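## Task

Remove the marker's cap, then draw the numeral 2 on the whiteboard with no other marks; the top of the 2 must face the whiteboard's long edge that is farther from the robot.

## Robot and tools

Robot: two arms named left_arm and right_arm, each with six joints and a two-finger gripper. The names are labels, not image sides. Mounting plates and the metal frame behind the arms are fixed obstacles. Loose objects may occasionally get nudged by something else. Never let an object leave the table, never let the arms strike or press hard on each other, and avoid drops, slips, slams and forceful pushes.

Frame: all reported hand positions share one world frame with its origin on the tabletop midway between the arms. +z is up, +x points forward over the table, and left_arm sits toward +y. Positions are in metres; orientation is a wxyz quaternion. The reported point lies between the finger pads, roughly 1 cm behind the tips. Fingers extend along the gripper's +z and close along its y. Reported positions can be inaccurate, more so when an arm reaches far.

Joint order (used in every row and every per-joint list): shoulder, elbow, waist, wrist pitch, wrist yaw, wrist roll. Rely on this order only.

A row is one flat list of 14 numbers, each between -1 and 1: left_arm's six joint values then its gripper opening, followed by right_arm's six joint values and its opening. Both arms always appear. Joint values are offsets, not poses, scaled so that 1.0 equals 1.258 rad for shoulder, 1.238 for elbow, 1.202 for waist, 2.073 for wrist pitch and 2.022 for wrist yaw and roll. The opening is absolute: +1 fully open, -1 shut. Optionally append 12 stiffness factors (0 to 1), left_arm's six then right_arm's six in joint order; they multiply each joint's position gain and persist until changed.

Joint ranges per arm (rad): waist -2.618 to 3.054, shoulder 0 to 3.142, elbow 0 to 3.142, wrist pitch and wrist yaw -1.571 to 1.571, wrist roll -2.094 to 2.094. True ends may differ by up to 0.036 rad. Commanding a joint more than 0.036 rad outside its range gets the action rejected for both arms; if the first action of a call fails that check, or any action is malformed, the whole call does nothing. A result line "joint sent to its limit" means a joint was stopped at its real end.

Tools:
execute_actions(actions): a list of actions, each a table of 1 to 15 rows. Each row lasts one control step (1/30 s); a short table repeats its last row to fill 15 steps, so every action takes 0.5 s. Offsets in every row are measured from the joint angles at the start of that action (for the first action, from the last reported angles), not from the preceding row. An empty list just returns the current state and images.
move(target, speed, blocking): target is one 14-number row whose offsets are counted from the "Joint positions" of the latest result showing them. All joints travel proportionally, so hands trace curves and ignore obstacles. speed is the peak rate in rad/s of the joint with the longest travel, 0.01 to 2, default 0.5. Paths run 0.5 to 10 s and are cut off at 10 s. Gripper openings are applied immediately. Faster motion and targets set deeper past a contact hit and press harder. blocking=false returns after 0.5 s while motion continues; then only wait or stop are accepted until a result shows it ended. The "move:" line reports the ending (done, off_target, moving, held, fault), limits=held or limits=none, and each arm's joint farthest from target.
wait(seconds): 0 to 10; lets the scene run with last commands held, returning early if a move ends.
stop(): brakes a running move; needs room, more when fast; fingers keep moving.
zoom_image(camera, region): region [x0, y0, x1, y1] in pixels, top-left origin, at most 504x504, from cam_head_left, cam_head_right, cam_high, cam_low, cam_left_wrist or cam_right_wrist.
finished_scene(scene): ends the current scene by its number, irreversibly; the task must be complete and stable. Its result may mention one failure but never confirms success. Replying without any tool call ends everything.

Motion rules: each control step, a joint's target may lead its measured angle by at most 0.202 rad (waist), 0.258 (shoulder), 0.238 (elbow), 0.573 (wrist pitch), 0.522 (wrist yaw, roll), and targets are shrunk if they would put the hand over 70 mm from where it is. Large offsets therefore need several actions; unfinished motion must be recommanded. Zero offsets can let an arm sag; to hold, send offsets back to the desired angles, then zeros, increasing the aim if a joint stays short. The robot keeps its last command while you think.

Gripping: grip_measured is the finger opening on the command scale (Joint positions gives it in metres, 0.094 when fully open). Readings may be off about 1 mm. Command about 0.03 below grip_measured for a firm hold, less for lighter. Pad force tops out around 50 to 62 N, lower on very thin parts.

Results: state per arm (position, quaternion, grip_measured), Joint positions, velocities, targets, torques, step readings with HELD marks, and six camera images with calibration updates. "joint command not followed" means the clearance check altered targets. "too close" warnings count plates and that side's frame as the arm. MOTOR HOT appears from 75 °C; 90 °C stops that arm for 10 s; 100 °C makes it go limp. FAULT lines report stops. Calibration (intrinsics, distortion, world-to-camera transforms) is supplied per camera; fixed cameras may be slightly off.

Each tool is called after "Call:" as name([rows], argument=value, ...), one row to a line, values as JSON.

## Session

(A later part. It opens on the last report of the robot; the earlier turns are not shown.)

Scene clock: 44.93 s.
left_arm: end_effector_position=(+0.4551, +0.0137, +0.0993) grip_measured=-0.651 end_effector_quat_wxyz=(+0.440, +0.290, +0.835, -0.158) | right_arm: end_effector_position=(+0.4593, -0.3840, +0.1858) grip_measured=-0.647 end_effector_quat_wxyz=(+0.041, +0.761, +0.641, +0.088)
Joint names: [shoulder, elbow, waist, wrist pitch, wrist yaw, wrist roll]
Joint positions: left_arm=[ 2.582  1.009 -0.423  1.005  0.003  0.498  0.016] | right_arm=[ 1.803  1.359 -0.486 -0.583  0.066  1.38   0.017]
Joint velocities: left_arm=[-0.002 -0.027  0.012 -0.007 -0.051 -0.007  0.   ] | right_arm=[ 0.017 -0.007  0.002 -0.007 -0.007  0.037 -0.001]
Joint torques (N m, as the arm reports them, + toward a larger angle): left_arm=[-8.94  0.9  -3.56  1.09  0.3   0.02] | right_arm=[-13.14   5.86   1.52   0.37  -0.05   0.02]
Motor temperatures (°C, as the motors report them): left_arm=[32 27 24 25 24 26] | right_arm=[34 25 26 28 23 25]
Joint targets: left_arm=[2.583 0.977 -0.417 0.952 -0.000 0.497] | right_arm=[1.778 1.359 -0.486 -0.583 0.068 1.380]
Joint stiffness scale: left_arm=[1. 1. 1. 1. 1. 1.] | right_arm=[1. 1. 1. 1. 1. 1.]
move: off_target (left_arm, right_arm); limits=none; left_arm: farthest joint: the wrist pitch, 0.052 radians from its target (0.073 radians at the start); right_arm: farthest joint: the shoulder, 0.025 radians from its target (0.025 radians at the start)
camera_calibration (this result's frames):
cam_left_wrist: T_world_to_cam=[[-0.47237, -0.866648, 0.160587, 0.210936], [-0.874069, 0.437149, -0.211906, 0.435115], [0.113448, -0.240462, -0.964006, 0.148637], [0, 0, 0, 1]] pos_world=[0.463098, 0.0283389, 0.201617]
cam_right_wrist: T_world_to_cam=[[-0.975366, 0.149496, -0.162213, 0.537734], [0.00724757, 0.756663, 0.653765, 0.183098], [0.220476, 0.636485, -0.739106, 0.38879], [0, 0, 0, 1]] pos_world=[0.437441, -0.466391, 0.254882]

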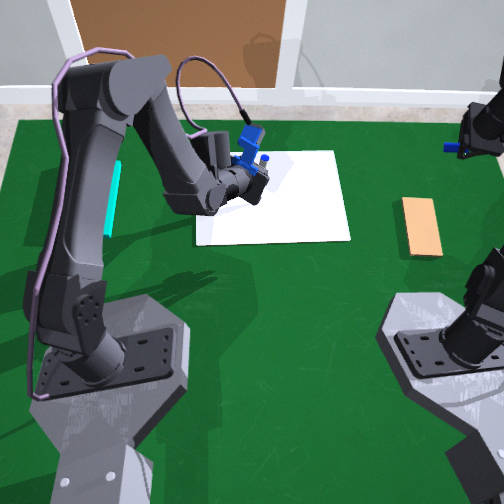

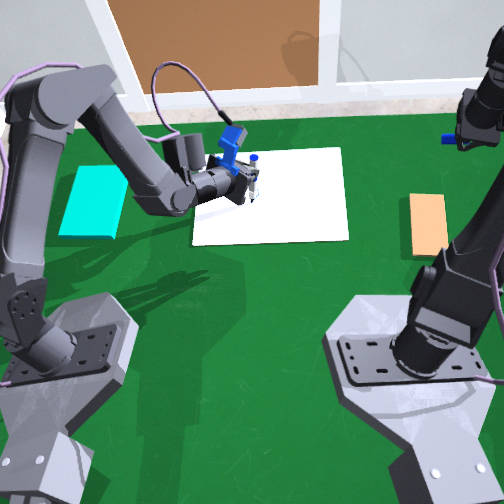

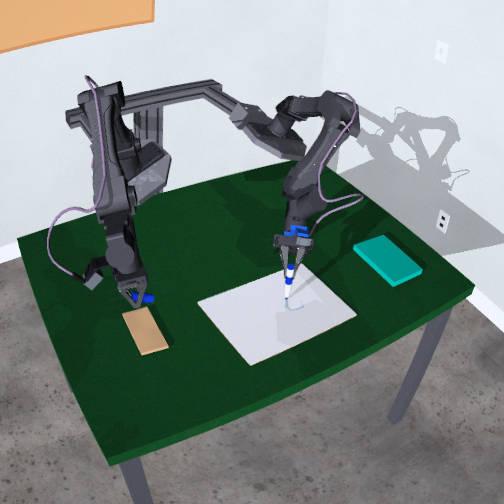

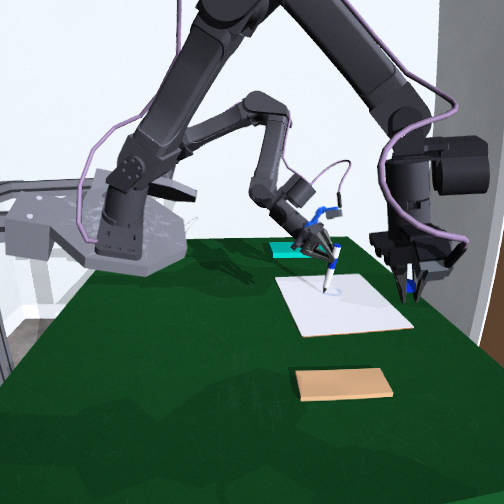

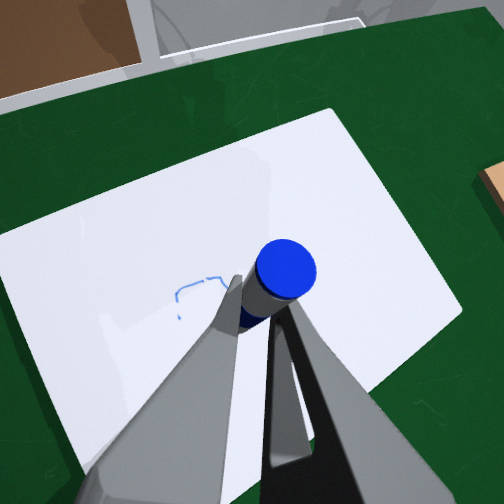

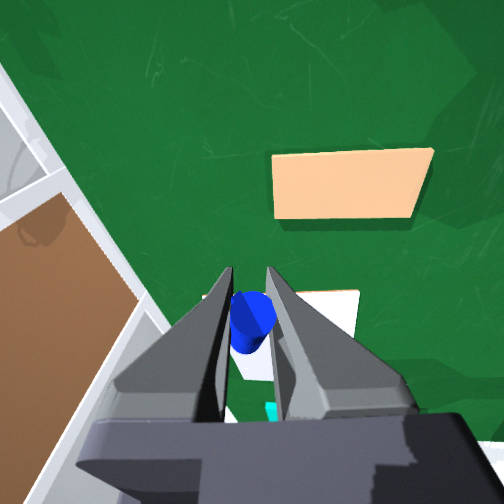

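Call:
move(target=[-0.040,-0.152,0.021,0.03,0,0,-0.7,-0.02,0,0,0,0,0,-0.7], speed=0.12)

Scene clock: 47.00 s.
left_arm: end_effector_position=(+0.4221, +0.0364, +0.0986) grip_measured=-0.651 end_effector_quat_wxyz=(+0.427, +0.288, +0.843, -0.156) | right_arm: end_effector_position=(+0.4594, -0.3838, +0.1858) grip_measured=-0.647 end_effector_quat_wxyz=(+0.040, +0.761, +0.641, +0.089)
Joint names: [shoulder, elbow, waist, wrist pitch, wrist yaw, wrist roll]
Joint positions: left_arm=[ 2.538  0.847 -0.404  1.098  0.006  0.498  0.016] | right_arm=[ 1.803  1.359 -0.486 -0.583  0.065  1.38   0.017]
Joint velocities: left_arm=[-0.002 -0.002 -0.007 -0.007  0.037 -0.037 -0.   ] | right_arm=[-0.012  0.012 -0.032 -0.022  0.022 -0.066 -0.001]
Joint torques (N m, as the arm reports them, + toward a larger angle): left_arm=[-8.67  0.57 -3.27  1.3   0.31  0.03] | right_arm=[-13.12   5.81   1.54   0.37  -0.04   0.03]
Motor temperatures (°C, as the motors report them): left_arm=[32 27 24 25 24 26] | right_arm=[34 25 26 28 23 25]
Joint targets: left_arm=[2.532 0.820 -0.398 1.067 0.003 0.498] | right_arm=[1.778 1.359 -0.486 -0.583 0.066 1.380]
Joint stiffness scale: left_arm=[1. 1. 1. 1. 1. 1.] | right_arm=[1. 1. 1. 1. 1. 1.]
move: off_target (left_arm, right_arm); limits=none; left_arm: farthest joint: the wrist pitch, 0.031 radians from its target (0.062 radians at the start); right_arm: farthest joint: the shoulder, 0.025 radians from its target (0.025 radians at the start)
camera_calibration (this result's frames):
cam_left_wrist: T_world_to_cam=[[-0.462809, -0.871161, 0.163972, 0.210941], [-0.882057, 0.434156, -0.182984, 0.39691], [0.0882192, -0.229319, -0.969345, 0.167962], [0, 0, 0, 1]] pos_world=[0.432905, 0.0499594, 0.200853]
cam_right_wrist: T_world_to_cam=[[-0.975313, 0.149492, -0.162534, 0.537825], [0.00671067, 0.755745, 0.654832, 0.182581], [0.220726, 0.637575, -0.738091, 0.388746], [0, 0, 0, 1]] pos_world=[0.437516, -0.46624, 0.254785]

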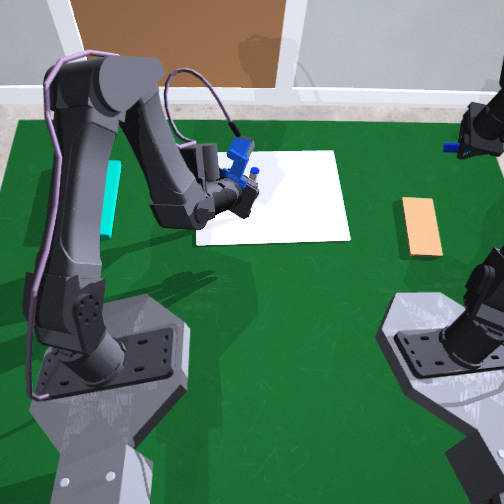

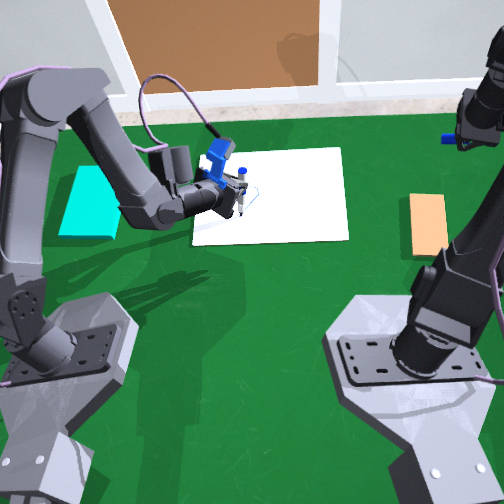

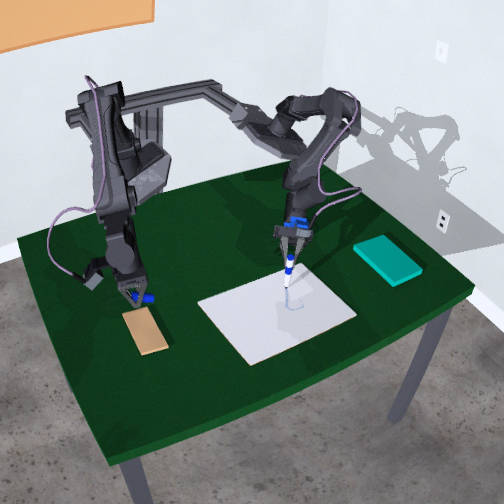

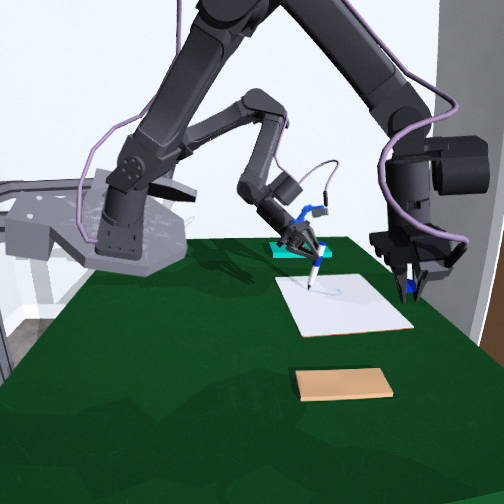

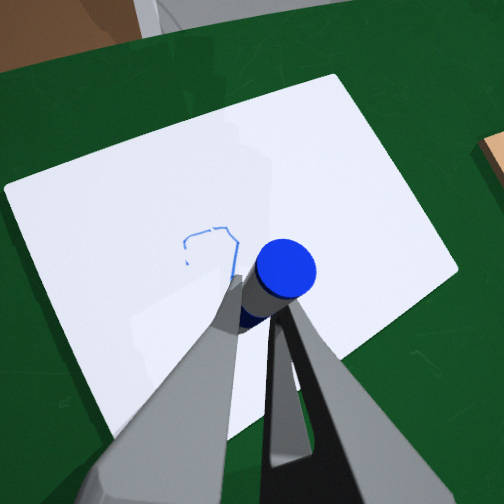

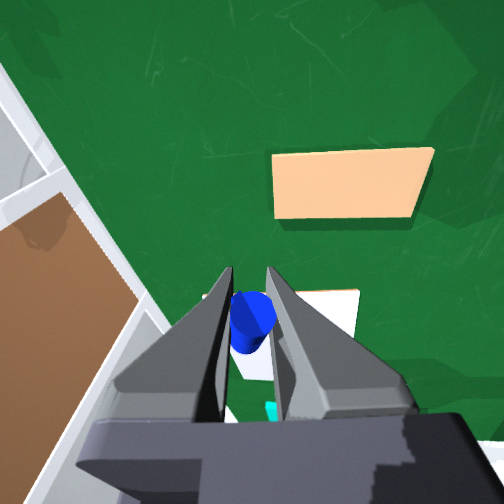

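Call:
move(target=[0.076,0.10,-0.085,-0.028,0,0,-0.7,-0.02,0,0,0,0,0,-0.7], speed=0.12)

Scene clock: 48.60 s.
left_arm: end_effector_position=(+0.4189, -0.0131, +0.0998) grip_measured=-0.651 end_effector_quat_wxyz=(+0.436, +0.320, +0.822, -0.177) | right_arm: end_effector_position=(+0.4595, -0.3835, +0.1859) grip_measured=-0.647 end_effector_quat_wxyz=(+0.040, +0.761, +0.641, +0.089)
Joint names: [shoulder, elbow, waist, wrist pitch, wrist yaw, wrist roll]
Joint positions: left_arm=[ 2.615  0.952 -0.495  1.069  0.002  0.498  0.016] | right_arm=[ 1.803  1.359 -0.486 -0.583  0.063  1.38   0.017]
Joint velocities: left_arm=[-0.007 -0.012  0.002  0.051 -0.022 -0.007 -0.   ] | right_arm=[-0.002 -0.017 -0.012 -0.037  0.037 -0.022 -0.   ]
Joint torques (N m, as the arm reports them, + toward a larger angle): left_arm=[-7.37  4.03 -4.75  1.35  0.37  0.06] | right_arm=[-13.09   5.84   1.64   0.38  -0.04   0.03]
Motor temperatures (°C, as the motors report them): left_arm=[32 27 24 26 24 26] | right_arm=[34 25 26 28 23 25]
Joint targets: left_arm=[2.634 0.971 -0.506 1.039 0.006 0.498] | right_arm=[1.778 1.359 -0.486 -0.583 0.065 1.380]
Joint stiffness scale: left_arm=[1. 1. 1. 1. 1. 1.] | right_arm=[1. 1. 1. 1. 1. 1.]
move: off_target (left_arm, right_arm); limits=none; left_arm: farthest joint: the wrist pitch, 0.029 radians from its target (0.058 radians at the start); right_arm: farthest joint: the shoulder, 0.025 radians from its target (0.025 radians at the start)
camera_calibration (this result's frames):
cam_left_wrist: T_world_to_cam=[[-0.536371, -0.827777, 0.164597, 0.197482], [-0.838325, 0.500003, -0.217274, 0.401663], [0.0975554, -0.254525, -0.962133, 0.153026], [0, 0, 0, 1]] pos_world=[0.427719, 0.00158706, 0.201997]
cam_right_wrist: T_world_to_cam=[[-0.97526, 0.149488, -0.162856, 0.537917], [0.00617341, 0.754826, 0.655897, 0.182065], [0.220976, 0.638664, -0.737074, 0.388701], [0, 0, 0, 1]] pos_world=[0.437591, -0.466088, 0.254688]

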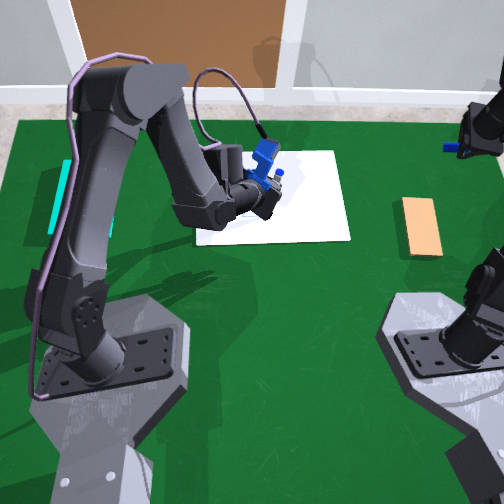

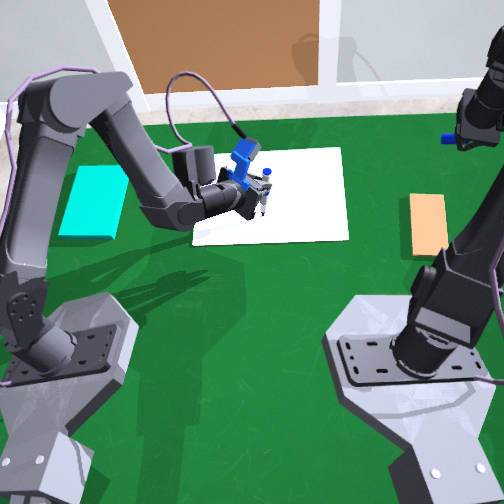

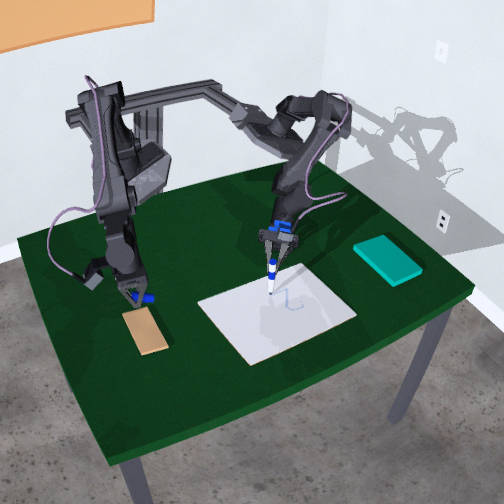

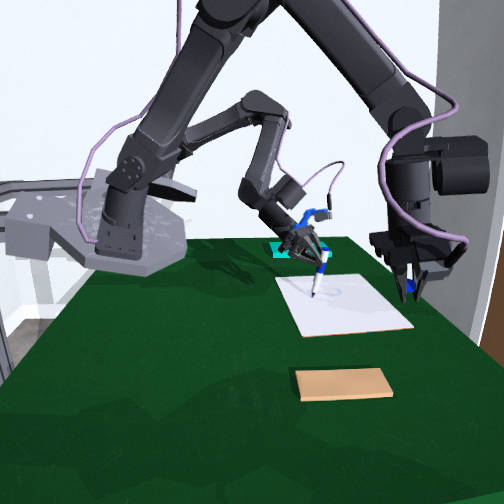

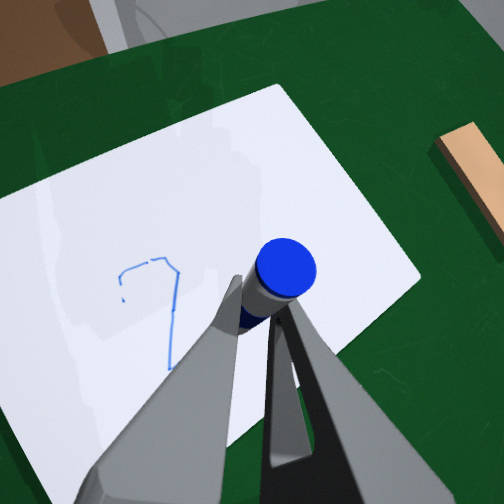

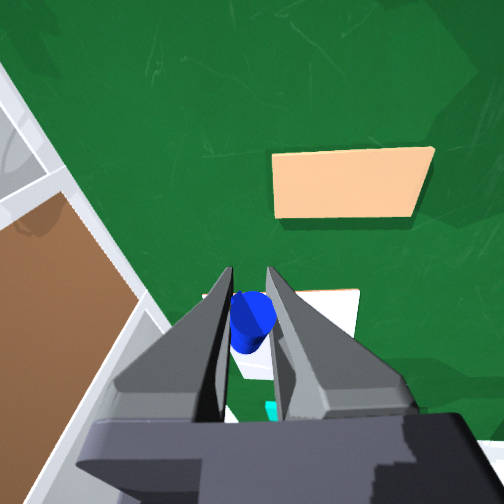

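Lift and inspect.

Call:
move(target=[-0.16,0,0,0,0,0,-0.7,-0.02,0,0,0,0,0,-0.7], speed=0.4)

Call:
zoom_image(camera="cam_high", region=[250,265,330,335])

Scene clock: 49.63 s.
left_arm: end_effector_position=(+0.4783, +0.0010, +0.1860) grip_measured=-0.651 end_effector_quat_wxyz=(+0.521, +0.282, +0.789, -0.164) | right_arm: end_effector_position=(+0.4596, -0.3833, +0.1859) grip_measured=-0.647 end_effector_quat_wxyz=(+0.040, +0.761, +0.641, +0.090)
Joint names: [shoulder, elbow, waist, wrist pitch, wrist yaw, wrist roll]
Joint positions: left_arm=[ 2.421  0.952 -0.495  1.076  0.     0.498  0.016] | right_arm=[ 1.803  1.359 -0.486 -0.583  0.061  1.38   0.017]
Joint velocities: left_arm=[ 0.007  0.007  0.002  0.037  0.022 -0.007  0.001] | right_arm=[ 0.007 -0.007 -0.007 -0.007  0.037 -0.081 -0.   ]
Joint torques (N m, as the arm reports them, + toward a larger angle): left_arm=[-9.27  3.97 -4.01  1.77  0.34  0.03] | right_arm=[-13.1    5.82   1.57   0.36  -0.04   0.03]
Motor temperatures (°C, as the motors report them): left_arm=[32 27 24 26 24 26] | right_arm=[34 25 26 28 23 25]
Joint targets: left_arm=[2.414 0.952 -0.495 1.069 0.002 0.498] | right_arm=[1.778 1.359 -0.486 -0.583 0.063 1.380]
Joint stiffness scale: left_arm=[1. 1. 1. 1. 1. 1.] | right_arm=[1. 1. 1. 1. 1. 1.]
move: off_target (right_arm); limits=none; left_arm: farthest joint: the shoulder, 0.007 radians from its target (0.202 radians at the start); right_arm: farthest joint: the shoulder, 0.025 radians from its target (0.025 radians at the start)
camera_calibration (this result's frames):
cam_left_wrist: T_world_to_cam=[[-0.492189, -0.858096, 0.14636, 0.209076], [-0.825513, 0.406769, -0.391237, 0.489493], [0.276184, -0.313385, -0.908577, 0.138506], [0, 0, 0, 1]] pos_world=[0.468735, 0.0237019, 0.286751]
cam_right_wrist: T_world_to_cam=[[-0.975206, 0.149484, -0.163177, 0.538009], [0.0056358, 0.753905, 0.65696, 0.181548], [0.221225, 0.639752, -0.736055, 0.388655], [0, 0, 0, 1]] pos_world=[0.437667, -0.465937, 0.254592]

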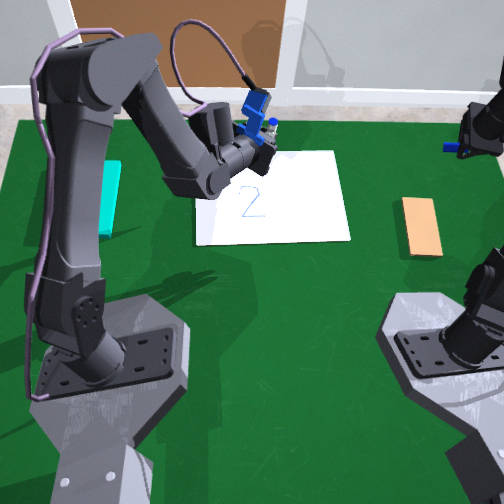

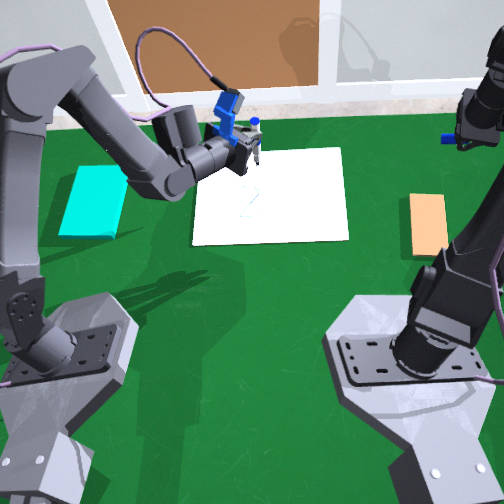

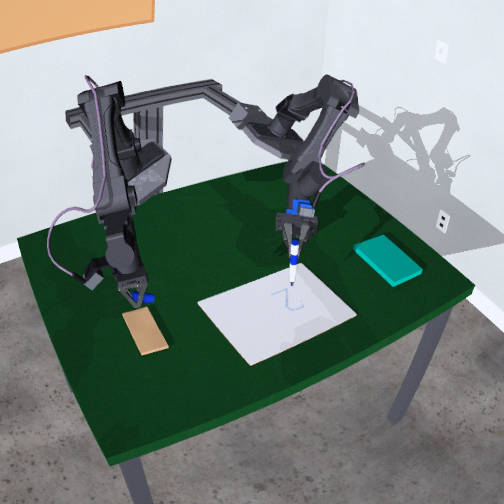

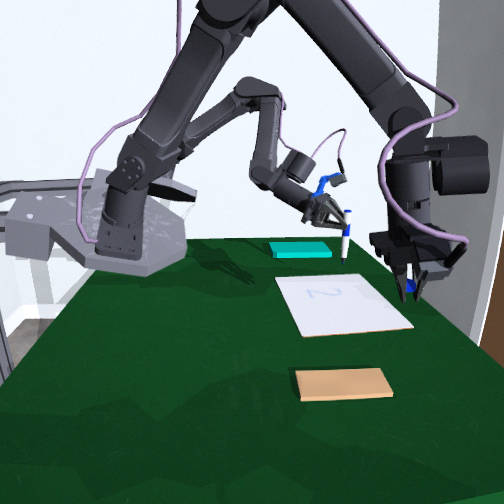

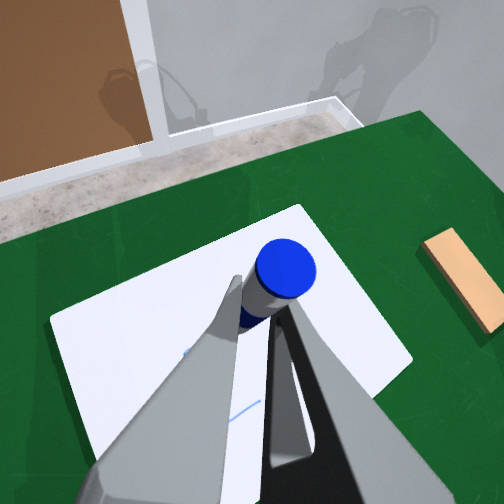

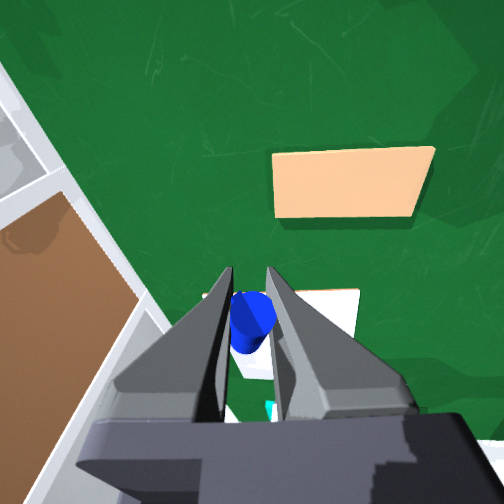

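Region (250, 265, 330, 335) of cam_high's 504x504 image, scaled by 6.300, with more detail than that image has; it fills the top 441 rows of this view, and the rest is white.

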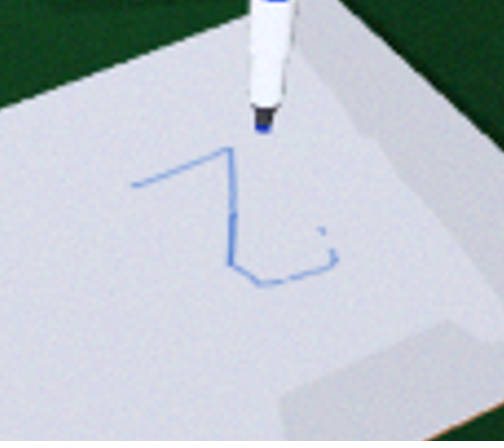

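A clear 2.

Call:
finished_scene(scene=2)

The scene is finished.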